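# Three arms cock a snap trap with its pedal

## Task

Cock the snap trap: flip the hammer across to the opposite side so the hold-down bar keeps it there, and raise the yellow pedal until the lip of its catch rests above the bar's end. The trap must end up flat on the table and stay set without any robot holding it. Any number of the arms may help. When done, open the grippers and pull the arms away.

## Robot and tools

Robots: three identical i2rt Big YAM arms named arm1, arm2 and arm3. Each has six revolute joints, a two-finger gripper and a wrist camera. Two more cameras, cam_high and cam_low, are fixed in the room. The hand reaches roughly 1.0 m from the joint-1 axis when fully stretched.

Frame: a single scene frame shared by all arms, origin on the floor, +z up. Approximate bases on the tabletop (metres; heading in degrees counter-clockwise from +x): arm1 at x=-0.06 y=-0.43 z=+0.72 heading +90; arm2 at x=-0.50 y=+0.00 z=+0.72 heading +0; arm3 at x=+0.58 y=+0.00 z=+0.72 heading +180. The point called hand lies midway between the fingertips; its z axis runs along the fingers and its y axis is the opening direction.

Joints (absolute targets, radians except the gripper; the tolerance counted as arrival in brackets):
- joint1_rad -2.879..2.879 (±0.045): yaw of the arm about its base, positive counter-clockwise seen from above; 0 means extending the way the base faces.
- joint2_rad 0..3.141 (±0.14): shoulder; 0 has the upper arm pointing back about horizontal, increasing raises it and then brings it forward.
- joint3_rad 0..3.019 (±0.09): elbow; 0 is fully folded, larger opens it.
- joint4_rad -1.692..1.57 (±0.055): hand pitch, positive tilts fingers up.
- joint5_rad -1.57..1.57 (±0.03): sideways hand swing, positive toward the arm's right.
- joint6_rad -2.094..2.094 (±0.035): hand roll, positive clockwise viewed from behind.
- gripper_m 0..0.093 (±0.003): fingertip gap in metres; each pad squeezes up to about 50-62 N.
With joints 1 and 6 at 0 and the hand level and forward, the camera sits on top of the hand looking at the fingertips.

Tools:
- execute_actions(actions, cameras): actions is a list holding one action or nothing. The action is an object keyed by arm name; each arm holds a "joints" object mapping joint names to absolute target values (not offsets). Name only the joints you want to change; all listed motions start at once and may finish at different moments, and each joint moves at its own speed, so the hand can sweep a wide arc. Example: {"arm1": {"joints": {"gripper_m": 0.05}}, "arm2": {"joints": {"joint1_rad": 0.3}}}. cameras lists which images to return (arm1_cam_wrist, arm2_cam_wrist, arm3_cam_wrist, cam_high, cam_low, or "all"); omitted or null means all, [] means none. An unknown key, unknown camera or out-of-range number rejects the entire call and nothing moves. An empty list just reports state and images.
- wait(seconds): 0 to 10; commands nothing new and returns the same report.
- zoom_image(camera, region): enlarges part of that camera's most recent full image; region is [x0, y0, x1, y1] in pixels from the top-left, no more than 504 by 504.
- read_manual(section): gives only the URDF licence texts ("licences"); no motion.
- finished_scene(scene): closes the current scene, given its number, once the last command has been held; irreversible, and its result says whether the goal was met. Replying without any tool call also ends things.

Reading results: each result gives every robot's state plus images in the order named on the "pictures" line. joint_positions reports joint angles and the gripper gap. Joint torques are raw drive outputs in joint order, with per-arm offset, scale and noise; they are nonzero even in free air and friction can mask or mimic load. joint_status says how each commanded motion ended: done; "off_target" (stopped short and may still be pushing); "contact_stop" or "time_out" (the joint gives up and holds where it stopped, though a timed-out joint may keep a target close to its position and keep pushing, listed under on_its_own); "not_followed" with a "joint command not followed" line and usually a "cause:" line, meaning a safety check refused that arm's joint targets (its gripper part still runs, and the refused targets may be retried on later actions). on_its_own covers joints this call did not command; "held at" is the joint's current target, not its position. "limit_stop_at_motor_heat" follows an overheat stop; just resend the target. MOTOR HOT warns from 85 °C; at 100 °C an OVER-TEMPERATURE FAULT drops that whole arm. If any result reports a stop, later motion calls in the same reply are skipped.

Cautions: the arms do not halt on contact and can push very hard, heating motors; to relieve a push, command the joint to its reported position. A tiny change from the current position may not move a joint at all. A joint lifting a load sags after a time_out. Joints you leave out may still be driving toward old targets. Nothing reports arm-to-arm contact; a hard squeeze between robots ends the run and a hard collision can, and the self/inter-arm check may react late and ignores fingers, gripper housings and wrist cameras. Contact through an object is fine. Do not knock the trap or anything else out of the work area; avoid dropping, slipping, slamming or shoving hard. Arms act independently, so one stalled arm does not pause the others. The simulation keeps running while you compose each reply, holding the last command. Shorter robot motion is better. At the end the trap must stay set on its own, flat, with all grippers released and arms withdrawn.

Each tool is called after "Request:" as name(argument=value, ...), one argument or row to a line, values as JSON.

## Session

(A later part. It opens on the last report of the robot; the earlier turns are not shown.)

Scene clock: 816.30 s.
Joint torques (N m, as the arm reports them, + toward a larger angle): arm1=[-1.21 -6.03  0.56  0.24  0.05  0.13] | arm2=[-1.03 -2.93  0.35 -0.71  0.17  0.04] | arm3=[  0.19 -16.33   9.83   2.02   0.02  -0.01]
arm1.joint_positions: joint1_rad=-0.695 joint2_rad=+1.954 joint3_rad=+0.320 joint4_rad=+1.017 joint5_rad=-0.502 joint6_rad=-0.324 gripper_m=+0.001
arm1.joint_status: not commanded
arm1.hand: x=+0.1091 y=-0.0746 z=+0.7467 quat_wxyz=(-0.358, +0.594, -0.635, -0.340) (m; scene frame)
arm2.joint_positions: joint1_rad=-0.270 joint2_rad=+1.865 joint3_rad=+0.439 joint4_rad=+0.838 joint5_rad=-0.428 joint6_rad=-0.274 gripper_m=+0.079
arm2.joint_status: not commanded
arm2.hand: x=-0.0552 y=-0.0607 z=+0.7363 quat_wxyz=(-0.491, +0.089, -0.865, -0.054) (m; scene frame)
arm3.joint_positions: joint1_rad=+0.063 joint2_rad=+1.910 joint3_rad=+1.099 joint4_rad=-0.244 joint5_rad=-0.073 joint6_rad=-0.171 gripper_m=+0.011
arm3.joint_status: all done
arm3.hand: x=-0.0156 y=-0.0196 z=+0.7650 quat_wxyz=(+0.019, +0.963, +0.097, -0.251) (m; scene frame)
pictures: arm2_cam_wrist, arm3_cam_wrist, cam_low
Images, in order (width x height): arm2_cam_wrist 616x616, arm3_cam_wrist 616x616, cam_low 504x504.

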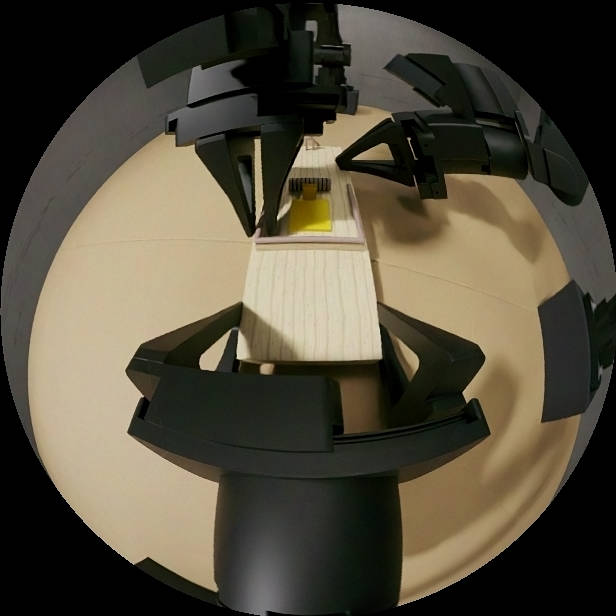

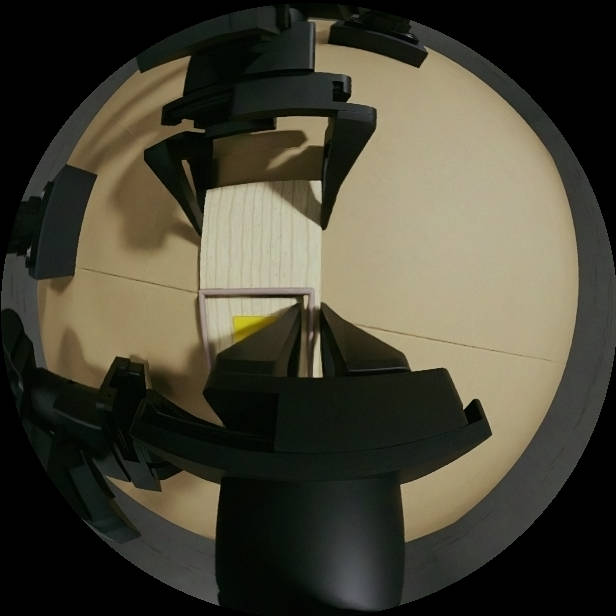

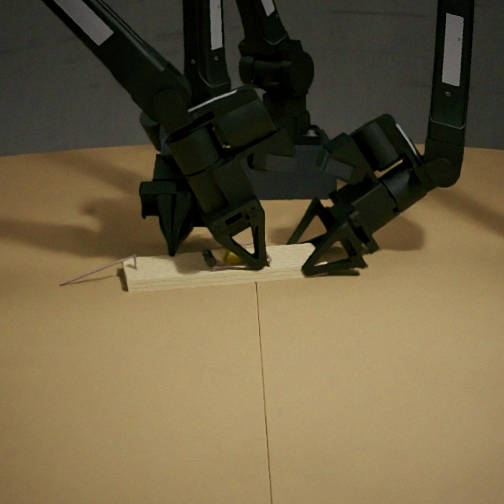

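Request:
execute_actions(
  actions=[
    {"arm3": {"joints": {"joint2_rad": 1.94, "gripper_m": 0.0}}},
  ],
  cameras=["arm2_cam_wrist", "arm3_cam_wrist", "cam_low"],
)

Request:
zoom_image(
  camera="arm2_cam_wrist",
  region=[220, 150, 380, 270],
)

Request:
zoom_image(
  camera="arm3_cam_wrist",
  region=[270, 270, 350, 350],
)

Scene clock: 836.77 s.
Joint torques (N m, as the arm reports them, + toward a larger angle): arm1=[-0.64 -5.85  0.57  0.32  0.06  0.12] | arm2=[-0.93 -3.03  0.43 -0.79  0.17  0.04] | arm3=[  0.25 -17.52   9.82   1.95   0.02  -0.01]
arm1.joint_positions: joint1_rad=-0.695 joint2_rad=+1.954 joint3_rad=+0.320 joint4_rad=+1.017 joint5_rad=-0.502 joint6_rad=-0.324 gripper_m=+0.001
arm1.joint_status: not commanded
arm1.hand: x=+0.1091 y=-0.0746 z=+0.7467 quat_wxyz=(-0.358, +0.594, -0.635, -0.340) (m; scene frame)
arm2.joint_positions: joint1_rad=-0.270 joint2_rad=+1.865 joint3_rad=+0.439 joint4_rad=+0.838 joint5_rad=-0.428 joint6_rad=-0.274 gripper_m=+0.079
arm2.joint_status: not commanded
arm2.hand: x=-0.0552 y=-0.0607 z=+0.7363 quat_wxyz=(-0.491, +0.089, -0.865, -0.054) (m; scene frame)
arm3.joint_positions: joint1_rad=+0.063 joint2_rad=+1.910 joint3_rad=+1.099 joint4_rad=-0.242 joint5_rad=-0.073 joint6_rad=-0.171 gripper_m=+0.001
arm3.joint_status: all done
arm3.hand: x=-0.0160 y=-0.0196 z=+0.7652 quat_wxyz=(+0.019, +0.963, +0.097, -0.252) (m; scene frame)
pictures: arm2_cam_wrist, arm3_cam_wrist, cam_low
Images, in order (width x height): arm2_cam_wrist 616x616, arm3_cam_wrist 616x616, cam_low 504x504.

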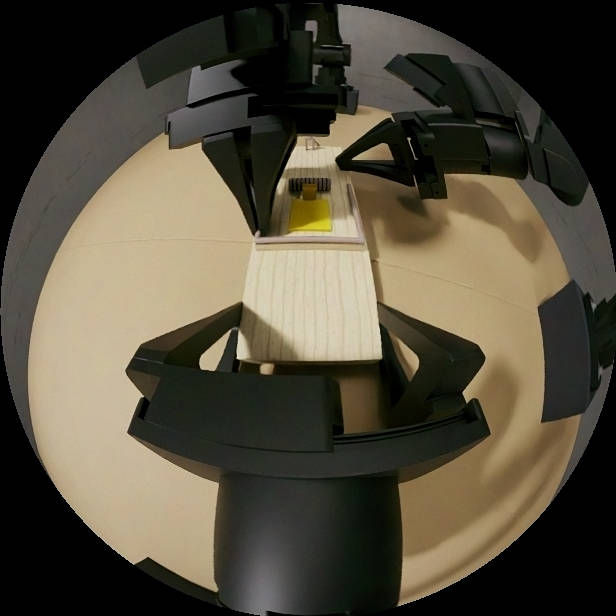

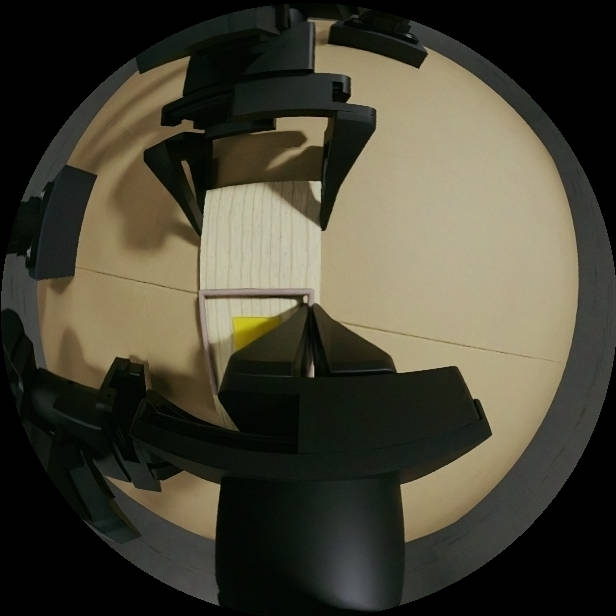

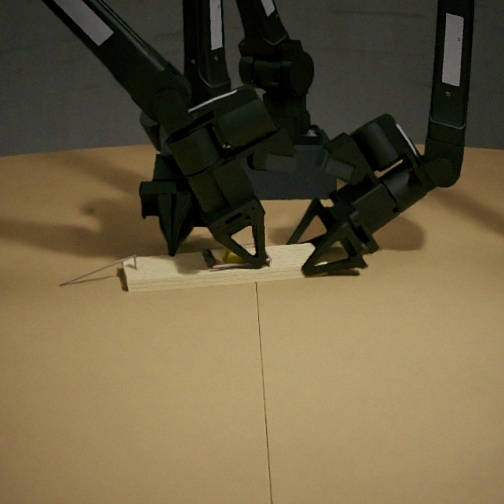

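Region (220, 150, 380, 270) of arm2_cam_wrist's 616x616 image, scaled by 3.150, with more detail than that image has; it fills the top 378 rows of this view, and the rest is white.

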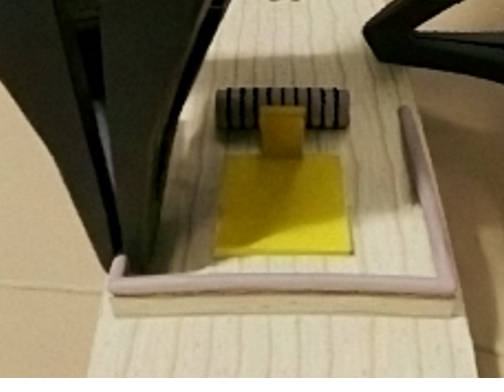

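Region (270, 270, 350, 350) of arm3_cam_wrist's 616x616 image, scaled by 6.300, with more detail than that image has.

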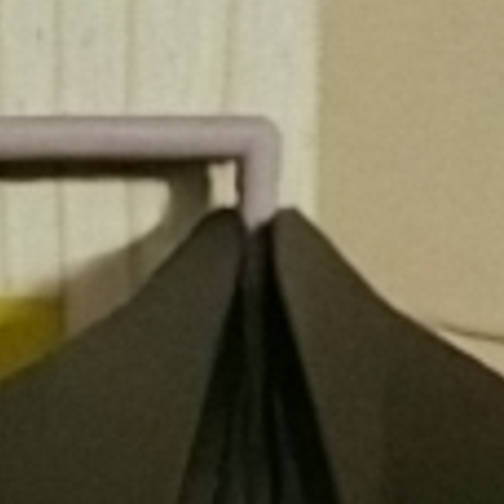

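Request:
execute_actions(
  actions=[
    {"arm3": {"joints": {"joint2_rad": 1.86, "joint3_rad": 1.15, "joint4_rad": -0.22}}},
  ],
  cameras=["arm2_cam_wrist", "arm3_cam_wrist", "cam_low"],
)

Request:
zoom_image(
  camera="arm2_cam_wrist",
  region=[220, 150, 380, 270],
)

Request:
zoom_image(
  camera="cam_low",
  region=[180, 200, 320, 300],
)

Scene clock: 852.00 s.
Joint torques (N m, as the arm reports them, + toward a larger angle): arm1=[-0.89 -5.68  0.57  0.29  0.05  0.14] | arm2=[-0.79 -3.07  0.43 -0.74  0.18  0.06] | arm3=[  0.25 -23.82  11.5    2.45   0.02  -0.01]
arm1.joint_positions: joint1_rad=-0.695 joint2_rad=+1.954 joint3_rad=+0.320 joint4_rad=+1.017 joint5_rad=-0.502 joint6_rad=-0.324 gripper_m=+0.001
arm1.joint_status: not commanded
arm1.hand: x=+0.1091 y=-0.0746 z=+0.7467 quat_wxyz=(-0.358, +0.594, -0.635, -0.340) (m; scene frame)
arm2.joint_positions: joint1_rad=-0.270 joint2_rad=+1.865 joint3_rad=+0.439 joint4_rad=+0.838 joint5_rad=-0.428 joint6_rad=-0.274 gripper_m=+0.079
arm2.joint_status: not commanded
arm2.hand: x=-0.0552 y=-0.0607 z=+0.7363 quat_wxyz=(-0.491, +0.089, -0.865, -0.054) (m; scene frame)
arm3.joint_positions: joint1_rad=+0.063 joint2_rad=+1.908 joint3_rad=+1.099 joint4_rad=-0.240 joint5_rad=-0.073 joint6_rad=-0.171 gripper_m=+0.001
arm3.joint_status: all done
arm3.hand: x=-0.0168 y=-0.0196 z=+0.7666 quat_wxyz=(+0.018, +0.962, +0.097, -0.254) (m; scene frame)
pictures: arm2_cam_wrist, arm3_cam_wrist, cam_low
Images, in order (width x height): arm2_cam_wrist 616x616, arm3_cam_wrist 616x616, cam_low 504x504.

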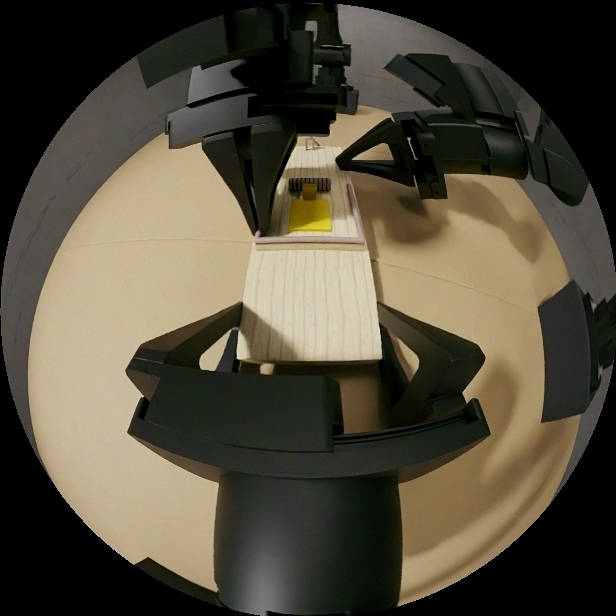

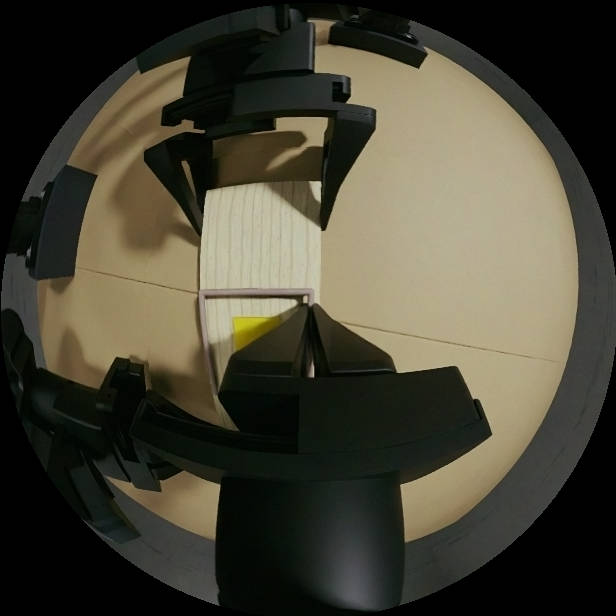

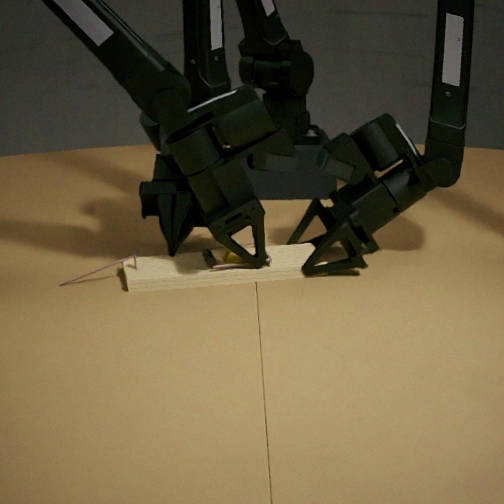

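Region (220, 150, 380, 270) of arm2_cam_wrist's 616x616 image, scaled by 3.150, with more detail than that image has; it fills the top 378 rows of this view, and the rest is white.

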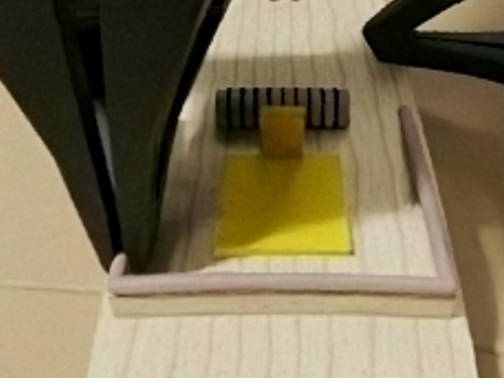

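Region (180, 200, 320, 300) of cam_low's 504x504 image, scaled by 3.600, with more detail than that image has; it fills the top 360 rows of this view, and the rest is white.

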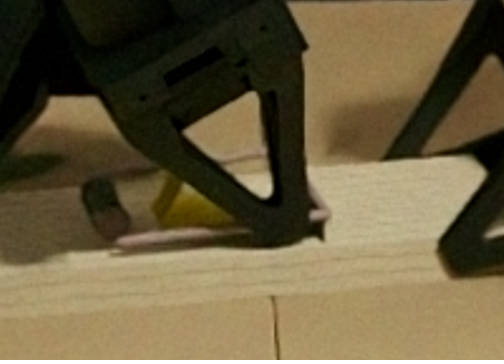

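Request:
execute_actions(
  actions=[
    {"arm3": {"joints": {"joint1_rad": 0.047, "joint2_rad": 1.782, "joint3_rad": 1.025, "joint4_rad": 0.017, "joint5_rad": -0.107, "joint6_rad": -0.155}}},
  ],
  cameras=["arm2_cam_wrist", "arm3_cam_wrist", "cam_low"],
)

Request:
zoom_image(
  camera="cam_low",
  region=[110, 170, 320, 320],
)

Request:
zoom_image(
  camera="arm2_cam_wrist",
  region=[220, 150, 380, 270],
)

Scene clock: 974.13 s.
Joint torques (N m, as the arm reports them, + toward a larger angle): arm1=[-0.94 -5.83  0.5   0.33  0.06  0.12] | arm2=[-1.24 -2.89  0.5  -0.76  0.23 -0.03] | arm3=[ -0.45 -26.02   8.84   4.44  -0.36   0.03]
arm1.joint_positions: joint1_rad=-0.695 joint2_rad=+1.954 joint3_rad=+0.320 joint4_rad=+1.017 joint5_rad=-0.502 joint6_rad=-0.324 gripper_m=+0.001
arm1.joint_status: not commanded
arm1.hand: x=+0.1091 y=-0.0746 z=+0.7467 quat_wxyz=(-0.358, +0.594, -0.635, -0.340) (m; scene frame)
arm2.joint_positions: joint1_rad=-0.270 joint2_rad=+1.865 joint3_rad=+0.439 joint4_rad=+0.838 joint5_rad=-0.430 joint6_rad=-0.268 gripper_m=+0.079
arm2.joint_status: not commanded
arm2.hand: x=-0.0552 y=-0.0605 z=+0.7363 quat_wxyz=(-0.491, +0.087, -0.865, -0.056) (m; scene frame)
arm3.joint_positions: joint1_rad=+0.056 joint2_rad=+1.869 joint3_rad=+1.003 joint4_rad=-0.042 joint5_rad=-0.098 joint6_rad=-0.160 gripper_m=+0.001
arm3.joint_status: joint4_rad time_out (moved +0.198 of +0.257); the others done
arm3.on_its_own: joint4_rad reads -0.042 and still pushes toward +0.017 since a time_out
arm3.hand: x=-0.0161 y=-0.0194 z=+0.7786 quat_wxyz=(+0.024, +0.942, +0.093, -0.322) (m; scene frame)
pictures: arm2_cam_wrist, arm3_cam_wrist, cam_low
Images, in order (width x height): arm2_cam_wrist 616x616, arm3_cam_wrist 616x616, cam_low 504x504.

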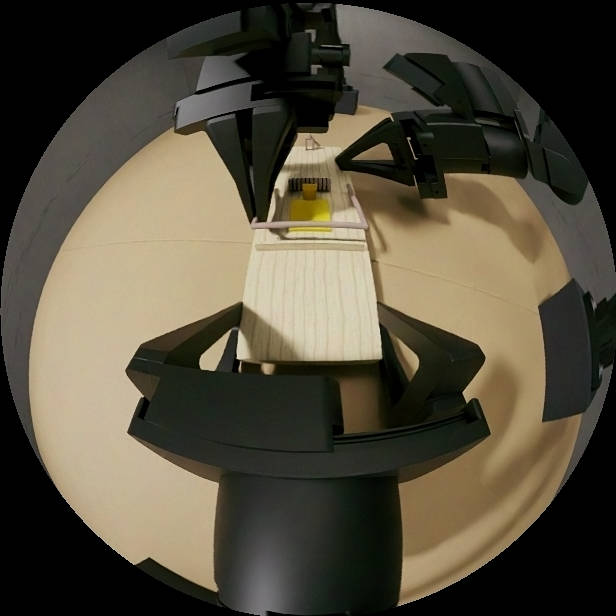

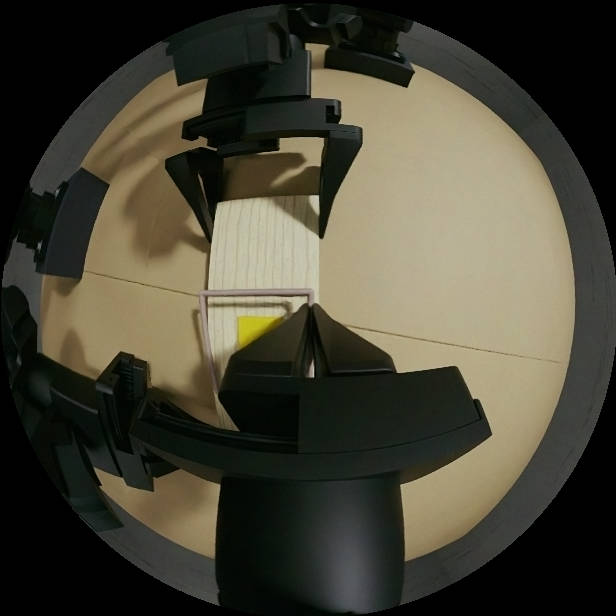

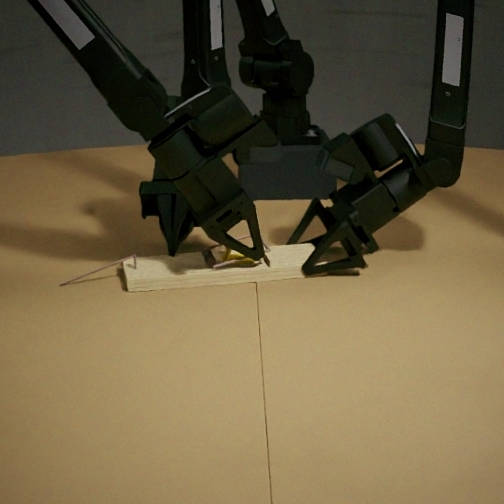

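Region (110, 170, 320, 320) of cam_low's 504x504 image, scaled by 2.400, with more detail than that image has; it fills the top 360 rows of this view, and the rest is white.

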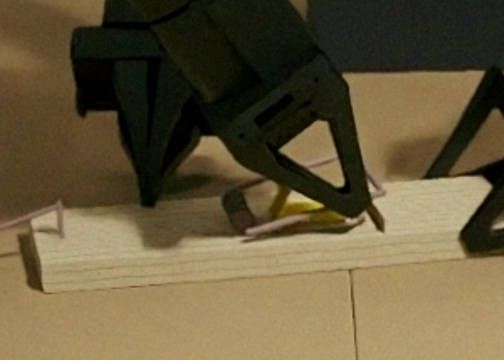

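Region (220, 150, 380, 270) of arm2_cam_wrist's 616x616 image, scaled by 3.150, with more detail than that image has; it fills the top 378 rows of this view, and the rest is white.

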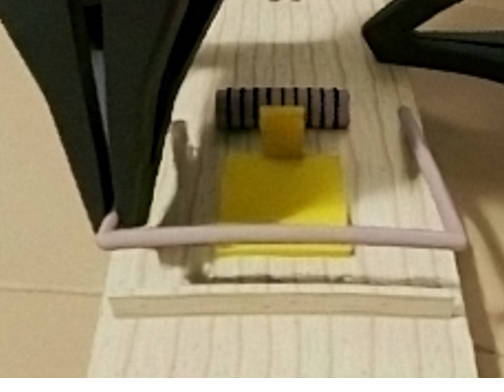

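Request:
execute_actions(
  actions=[
    {"arm3": {"joints": {"joint1_rad": 0.032, "joint2_rad": 1.808, "joint3_rad": 0.882, "joint4_rad": 0.359, "joint5_rad": -0.15, "joint6_rad": -0.125}}},
  ],
  cameras=["arm2_cam_wrist", "arm3_cam_wrist", "cam_low"],
)

Request:
zoom_image(
  camera="cam_low",
  region=[110, 170, 320, 320],
)

Request:
zoom_image(
  camera="arm2_cam_wrist",
  region=[220, 130, 400, 270],
)

Scene clock: 1070.37 s.
Joint torques (N m, as the arm reports them, + toward a larger angle): arm1=[-0.78 -5.95  0.66  0.28  0.05  0.14] | arm2=[-0.93 -2.99  0.4  -0.79  0.24  0.  ] | arm3=[ -0.54 -22.17   7.57   4.87  -0.38   0.07]
arm1.joint_positions: joint1_rad=-0.695 joint2_rad=+1.954 joint3_rad=+0.320 joint4_rad=+1.017 joint5_rad=-0.502 joint6_rad=-0.324 gripper_m=+0.001
arm1.joint_status: not commanded
arm1.hand: x=+0.1091 y=-0.0746 z=+0.7467 quat_wxyz=(-0.358, +0.594, -0.635, -0.340) (m; scene frame)
arm2.joint_positions: joint1_rad=-0.270 joint2_rad=+1.865 joint3_rad=+0.439 joint4_rad=+0.838 joint5_rad=-0.430 joint6_rad=-0.268 gripper_m=+0.079
arm2.joint_status: not commanded
arm2.hand: x=-0.0552 y=-0.0605 z=+0.7363 quat_wxyz=(-0.491, +0.087, -0.865, -0.056) (m; scene frame)
arm3.joint_positions: joint1_rad=+0.042 joint2_rad=+1.860 joint3_rad=+0.867 joint4_rad=+0.298 joint5_rad=-0.141 joint6_rad=-0.135 gripper_m=+0.001
arm3.joint_status: joint4_rad time_out (moved +0.340 of +0.401); the others done
arm3.on_its_own: joint4_rad reads +0.298 and still pushes toward +0.359 since a time_out
arm3.hand: x=-0.0112 y=-0.0185 z=+0.7880 quat_wxyz=(+0.036, +0.902, +0.085, -0.421) (m; scene frame)
pictures: arm2_cam_wrist, arm3_cam_wrist, cam_low
Images, in order (width x height): arm2_cam_wrist 616x616, arm3_cam_wrist 616x616, cam_low 504x504.

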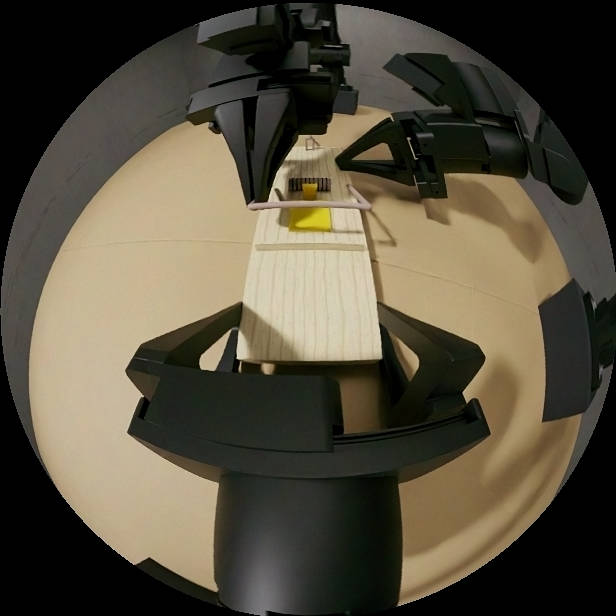

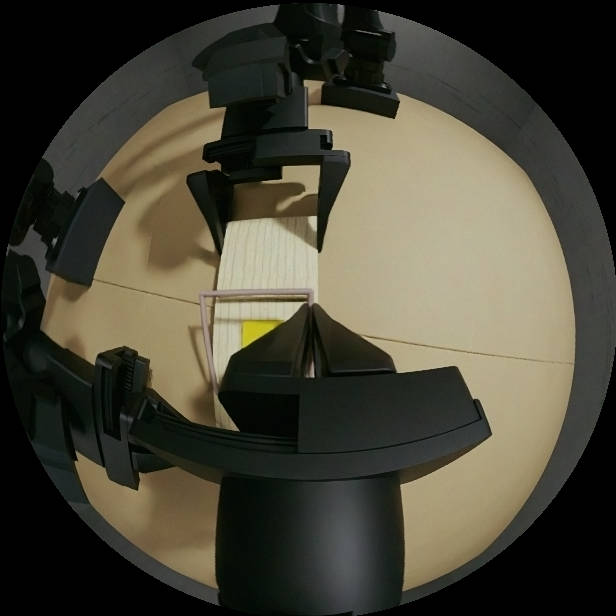

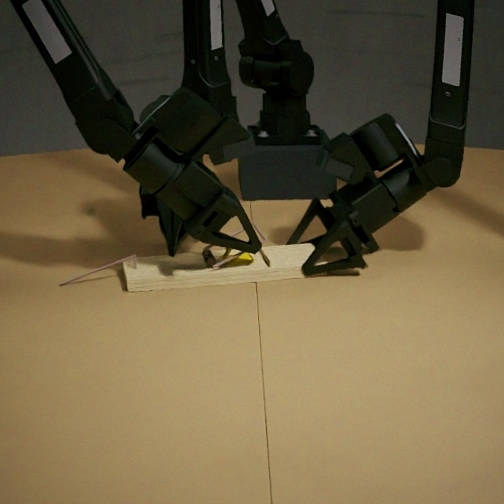

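Region (110, 170, 320, 320) of cam_low's 504x504 image, scaled by 2.400, with more detail than that image has; it fills the top 360 rows of this view, and the rest is white.

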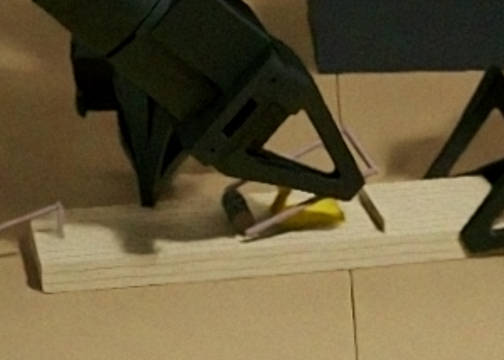

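Region (220, 130, 400, 270) of arm2_cam_wrist's 616x616 image, scaled by 2.800, with more detail than that image has.

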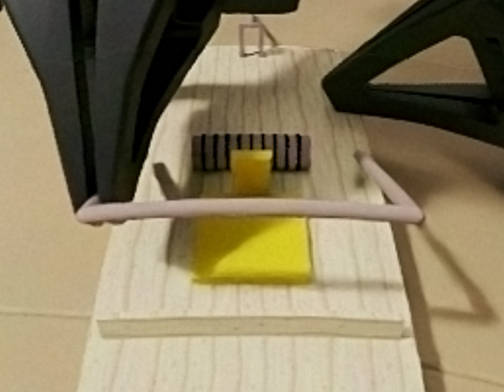

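Request:
execute_actions(
  actions=[
    {"arm3": {"joints": {"joint1_rad": 0.017, "joint2_rad": 1.9, "joint3_rad": 0.722, "joint4_rad": 0.768, "joint5_rad": -0.19, "joint6_rad": -0.092}}},
  ],
  cameras=["arm2_cam_wrist", "arm3_cam_wrist", "cam_low"],
)

Request:
zoom_image(
  camera="cam_low",
  region=[110, 170, 320, 320],
)

Request:
zoom_image(
  camera="arm3_cam_wrist",
  region=[240, 240, 380, 380],
)

Scene clock: 1110.93 s.
Joint torques (N m, as the arm reports them, + toward a larger angle): arm1=[-1.02 -5.91  0.53  0.29 -0.04  0.14] | arm2=[-0.97 -3.23  0.24 -0.81  0.14 -0.06] | arm3=[ -0.62 -17.73   3.96   4.34  -0.39   0.08]
arm1.joint_positions: joint1_rad=-0.697 joint2_rad=+1.954 joint3_rad=+0.320 joint4_rad=+1.017 joint5_rad=-0.500 joint6_rad=-0.324 gripper_m=+0.001
arm1.joint_status: not commanded
arm1.hand: x=+0.1102 y=-0.0750 z=+0.7466 quat_wxyz=(-0.359, +0.593, -0.636, -0.338) (m; scene frame)
arm2.joint_positions: joint1_rad=-0.268 joint2_rad=+1.866 joint3_rad=+0.442 joint4_rad=+0.838 joint5_rad=-0.427 joint6_rad=-0.264 gripper_m=+0.079
arm2.joint_status: not commanded
arm2.hand: x=-0.0539 y=-0.0603 z=+0.7366 quat_wxyz=(-0.492, +0.086, -0.865, -0.056) (m; scene frame)
arm3.joint_positions: joint1_rad=+0.028 joint2_rad=+1.908 joint3_rad=+0.735 joint4_rad=+0.724 joint5_rad=-0.180 joint6_rad=-0.102 gripper_m=+0.001
arm3.joint_status: all done
arm3.hand: x=+0.0012 y=-0.0171 z=+0.7982 quat_wxyz=(+0.046, +0.844, +0.080, -0.528) (m; scene frame)
pictures: arm2_cam_wrist, arm3_cam_wrist, cam_low
Images, in order (width x height): arm2_cam_wrist 616x616, arm3_cam_wrist 616x616, cam_low 504x504.

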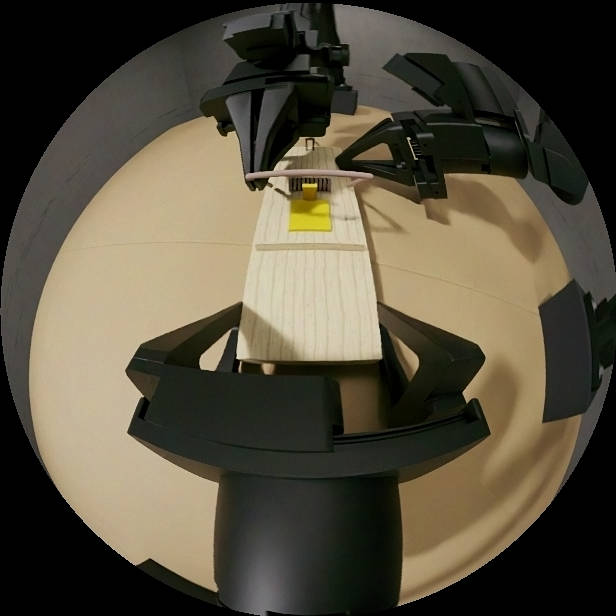

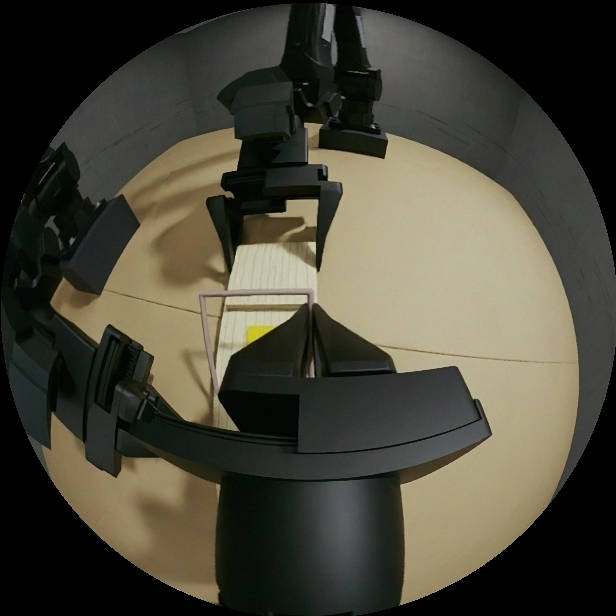

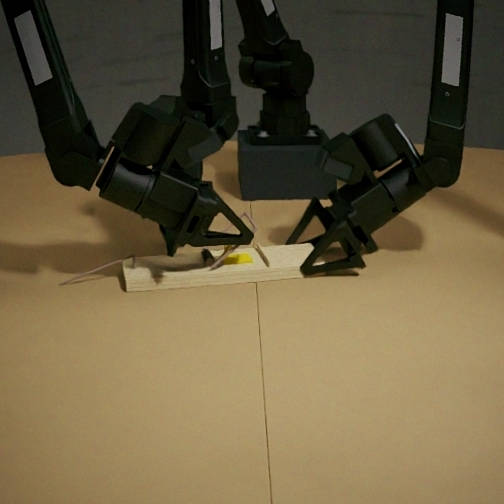

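Region (110, 170, 320, 320) of cam_low's 504x504 image, scaled by 2.400, with more detail than that image has; it fills the top 360 rows of this view, and the rest is white.

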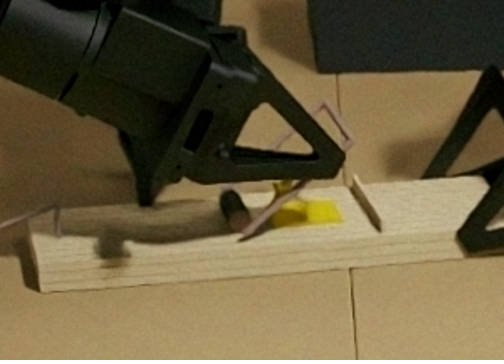

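Region (240, 240, 380, 380) of arm3_cam_wrist's 616x616 image, scaled by 3.600, with more detail than that image has.

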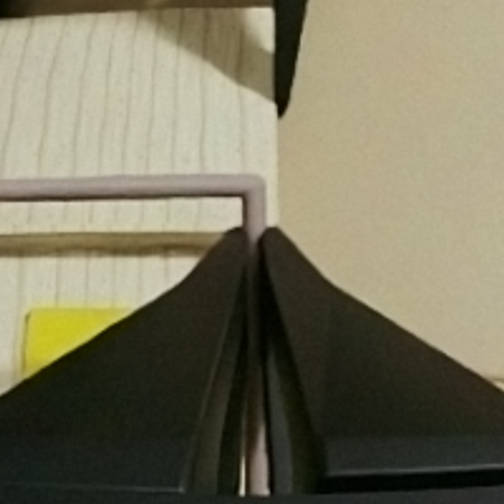

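Request:
execute_actions(
  actions=[
    {"arm3": {"joints": {"joint1_rad": 0.002, "joint2_rad": 2.062, "joint3_rad": 0.645, "joint4_rad": 1.28, "joint5_rad": -0.225, "joint6_rad": -0.04}}, "arm2": {"joints": {"joint1_rad": -0.283, "joint2_rad": 1.958, "joint3_rad": 0.358, "joint4_rad": 0.751, "joint5_rad": -0.409}}},
  ],
)

Request:
zoom_image(
  camera="cam_low",
  region=[110, 170, 320, 320],
)

Request:
zoom_image(
  camera="arm3_cam_wrist",
  region=[240, 240, 380, 380],
)

Scene clock: 1161.03 s.
Joint torques (N m, as the arm reports them, + toward a larger angle): arm1=[-0.6  -5.74  0.54  0.37 -0.08  0.12] | arm2=[-2.1  -0.94 -3.49 -2.46  0.54 -0.01] | arm3=[ -0.66 -17.53   0.98   4.97  -0.31   0.08]
arm1.joint_positions: joint1_rad=-0.697 joint2_rad=+1.954 joint3_rad=+0.320 joint4_rad=+1.017 joint5_rad=-0.499 joint6_rad=-0.324 gripper_m=+0.001
arm1.joint_status: not commanded
arm1.hand: x=+0.1105 y=-0.0749 z=+0.7466 quat_wxyz=(-0.359, +0.593, -0.637, -0.338) (m; scene frame)
arm2.joint_positions: joint1_rad=-0.268 joint2_rad=+1.869 joint3_rad=+0.441 joint4_rad=+0.838 joint5_rad=-0.425 joint6_rad=-0.269 gripper_m=+0.079
arm2.joint_status: joint4_rad time_out (moved +0.000 of -0.087); the others done
arm2.on_its_own: joint4_rad reads +0.838 and still pushes toward +0.751 since a time_out
arm2.hand: x=-0.0547 y=-0.0605 z=+0.7352 quat_wxyz=(-0.490, +0.087, -0.866, -0.055) (m; scene frame)
arm3.joint_positions: joint1_rad=+0.014 joint2_rad=+2.068 joint3_rad=+0.671 joint4_rad=+1.225 joint5_rad=-0.217 joint6_rad=-0.050 gripper_m=+0.001
arm3.joint_status: joint4_rad time_out (moved +0.500 of +0.556); the others done
arm3.on_its_own: joint4_rad reads +1.225 and still pushes toward +1.280 since a time_out
arm3.hand: x=+0.0122 y=-0.0155 z=+0.8039 quat_wxyz=(+0.057, +0.764, +0.072, -0.638) (m; scene frame)
pictures: arm1_cam_wrist, arm2_cam_wrist, arm3_cam_wrist, cam_high, cam_low
Images, in order (width x height): arm1_cam_wrist 616x616, arm2_cam_wrist 616x616, arm3_cam_wrist 616x616, cam_high 504x504, cam_low 504x504.

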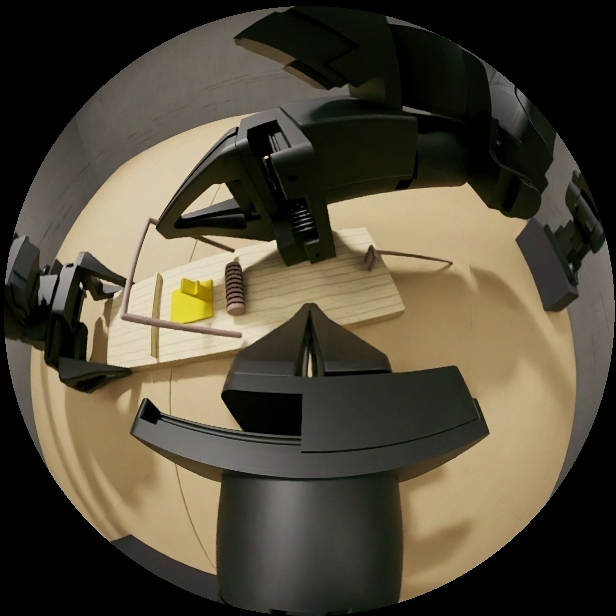

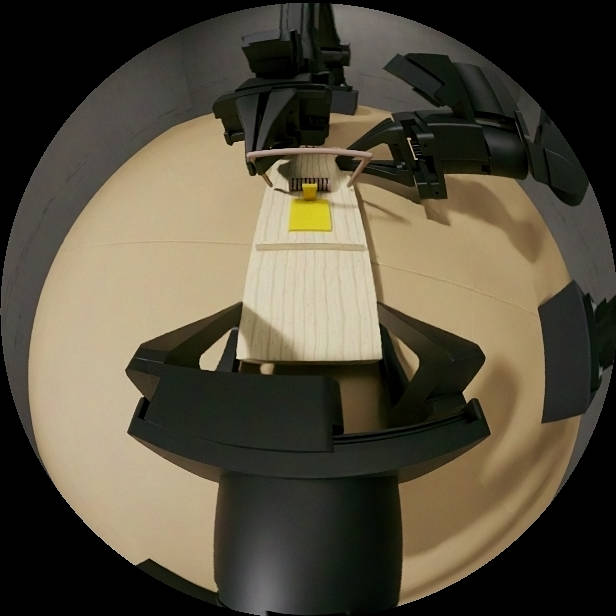

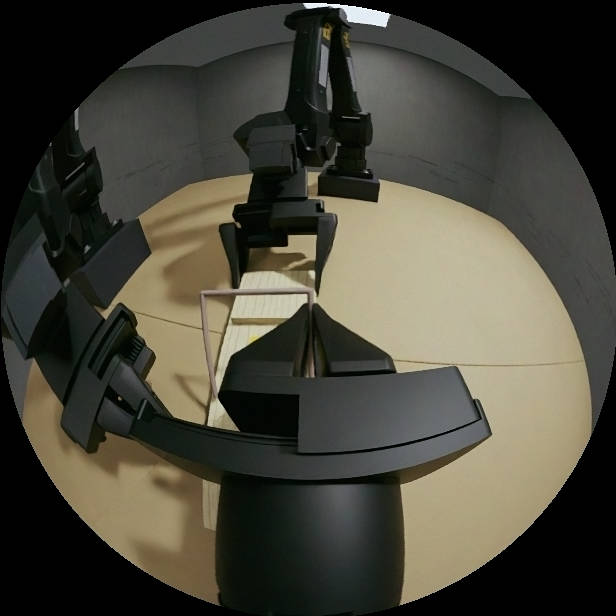

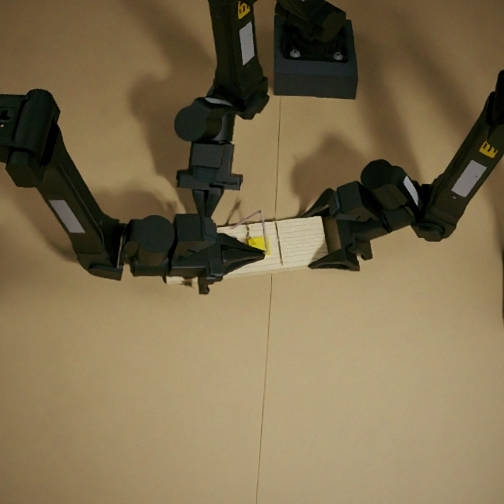

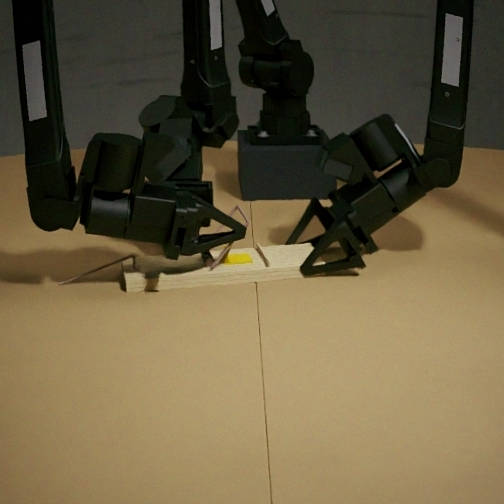

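Region (110, 170, 320, 320) of cam_low's 504x504 image, scaled by 2.400, with more detail than that image has; it fills the top 360 rows of this view, and the rest is white.

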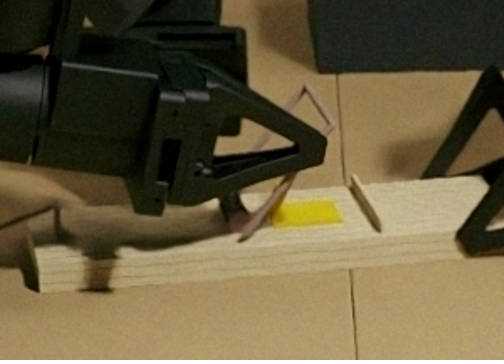

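Region (240, 240, 380, 380) of arm3_cam_wrist's 616x616 image, scaled by 3.600, with more detail than that image has.

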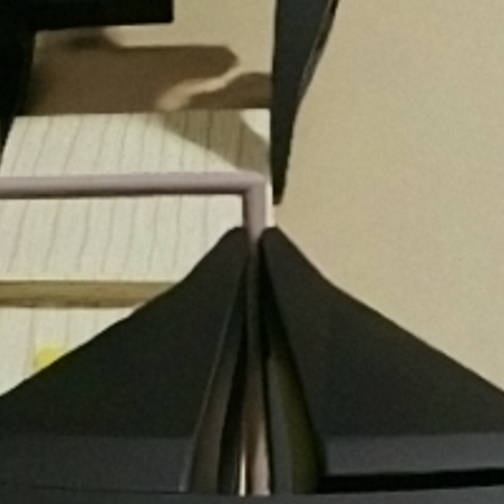

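Request:
execute_actions(
  actions=[
    {"arm1": {"joints": {"joint2_rad": 1.9, "joint3_rad": 0.295, "joint4_rad": 1.05, "joint5_rad": -0.499}}},
  ],
  cameras=["arm1_cam_wrist", "cam_low"],
)

Scene clock: 1281.80 s.
Joint torques (N m, as the arm reports them, + toward a larger angle): arm1=[-0.69 -9.03  1.16  3.05 -0.23  0.15] | arm2=[-2.24 -0.87 -3.5  -2.57  0.53 -0.06] | arm3=[ -0.68 -17.51   0.98   4.94  -0.19   0.07]
arm1.joint_positions: joint1_rad=-0.697 joint2_rad=+1.906 joint3_rad=+0.297 joint4_rad=+1.030 joint5_rad=-0.499 joint6_rad=-0.324 gripper_m=+0.001
arm1.joint_status: all done
arm1.hand: x=+0.1096 y=-0.0760 z=+0.7628 quat_wxyz=(-0.376, +0.591, -0.627, -0.341) (m; scene frame)
arm2.joint_positions: joint1_rad=-0.268 joint2_rad=+1.869 joint3_rad=+0.441 joint4_rad=+0.838 joint5_rad=-0.424 joint6_rad=-0.264 gripper_m=+0.079
arm2.joint_status: not commanded
arm2.on_its_own: joint4_rad reads +0.838 and still pushes toward +0.751 since a time_out
arm2.hand: x=-0.0547 y=-0.0606 z=+0.7351 quat_wxyz=(-0.490, +0.085, -0.866, -0.056) (m; scene frame)
arm3.joint_positions: joint1_rad=+0.014 joint2_rad=+2.068 joint3_rad=+0.671 joint4_rad=+1.225 joint5_rad=-0.219 joint6_rad=-0.049 gripper_m=+0.001
arm3.joint_status: not commanded
arm3.hand: x=+0.0122 y=-0.0158 z=+0.8040 quat_wxyz=(+0.059, +0.764, +0.073, -0.638) (m; scene frame)
pictures: arm1_cam_wrist, cam_low
Images, in order (width x height): arm1_cam_wrist 616x616, cam_low 504x504.

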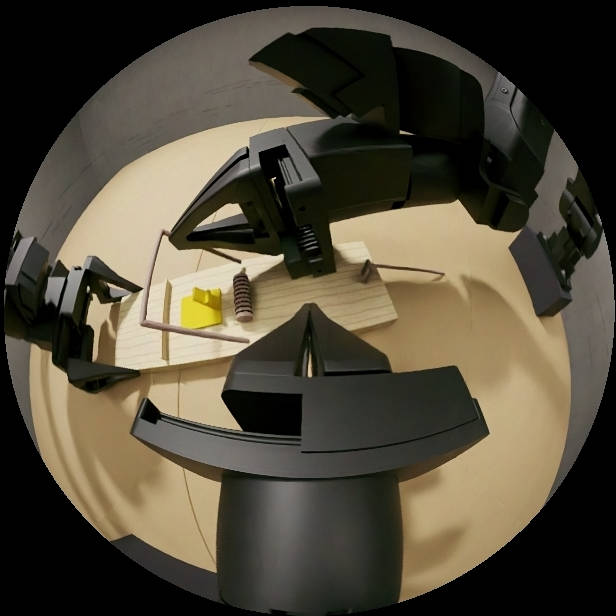

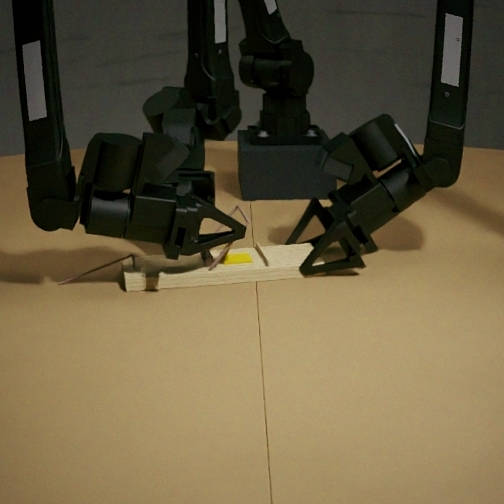

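Request:
execute_actions(
  actions=[
    {"arm1": {"joints": {"joint1_rad": -0.563, "joint2_rad": 1.641, "joint3_rad": 0.108, "joint4_rad": 0.985, "joint5_rad": -0.428, "joint6_rad": -0.885}}},
  ],
  cameras=["arm1_cam_wrist", "arm2_cam_wrist", "cam_high", "cam_low"],
)

Scene clock: 1297.60 s.
Joint torques (N m, as the arm reports them, + toward a larger angle): arm1=[-1.26 -5.61  2.55  1.48 -0.05 -0.11] | arm2=[-2.17 -0.83 -3.46 -2.59  0.53 -0.06] | arm3=[ -0.7  -17.56   0.98   4.94  -0.19   0.08]
arm1.joint_positions: joint1_rad=-0.560 joint2_rad=+1.640 joint3_rad=+0.104 joint4_rad=+0.999 joint5_rad=-0.433 joint6_rad=-0.869 gripper_m=+0.001
arm1.joint_status: all done
arm1.hand: x=+0.0400 y=-0.1110 z=+0.8062 quat_wxyz=(-0.461, +0.758, -0.401, -0.229) (m; scene frame)
arm2.joint_positions: joint1_rad=-0.268 joint2_rad=+1.869 joint3_rad=+0.441 joint4_rad=+0.838 joint5_rad=-0.424 joint6_rad=-0.264 gripper_m=+0.079
arm2.joint_status: not commanded
arm2.on_its_own: joint4_rad reads +0.838 and still pushes toward +0.751 since a time_out
arm2.hand: x=-0.0547 y=-0.0606 z=+0.7351 quat_wxyz=(-0.490, +0.085, -0.866, -0.056) (m; scene frame)
arm3.joint_positions: joint1_rad=+0.014 joint2_rad=+2.068 joint3_rad=+0.671 joint4_rad=+1.225 joint5_rad=-0.219 joint6_rad=-0.049 gripper_m=+0.001
arm3.joint_status: not commanded
arm3.hand: x=+0.0122 y=-0.0158 z=+0.8040 quat_wxyz=(+0.059, +0.764, +0.073, -0.638) (m; scene frame)
pictures: arm1_cam_wrist, arm2_cam_wrist, cam_high, cam_low
Images, in order (width x height): arm1_cam_wrist 616x616, arm2_cam_wrist 616x616, cam_high 504x504, cam_low 504x504.

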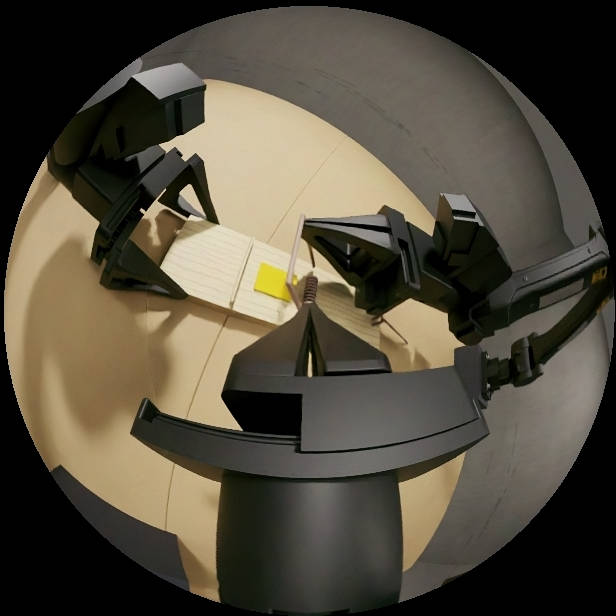

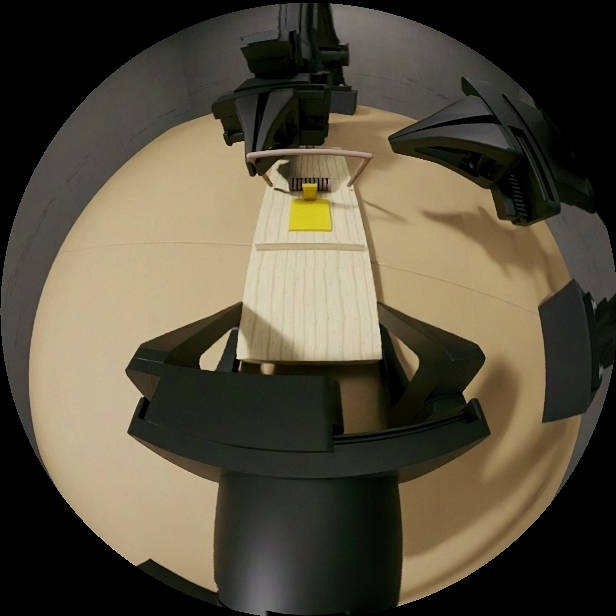

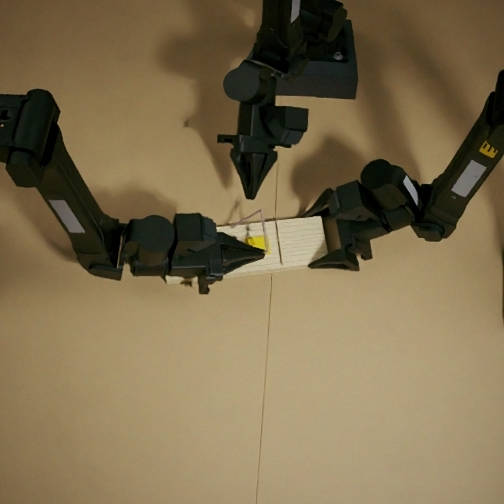

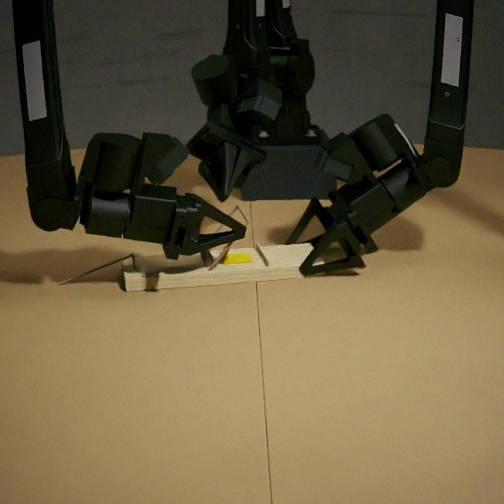

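Request:
zoom_image(
  camera="arm1_cam_wrist",
  region=[240, 200, 380, 340],
)

Region (240, 200, 380, 340) of arm1_cam_wrist's 616x616 image, scaled by 3.600, with more detail than that image has.

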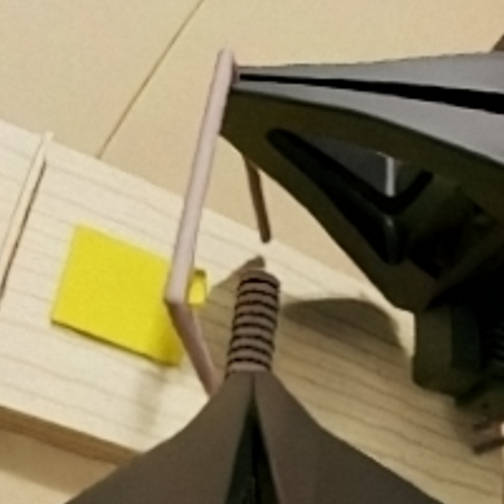

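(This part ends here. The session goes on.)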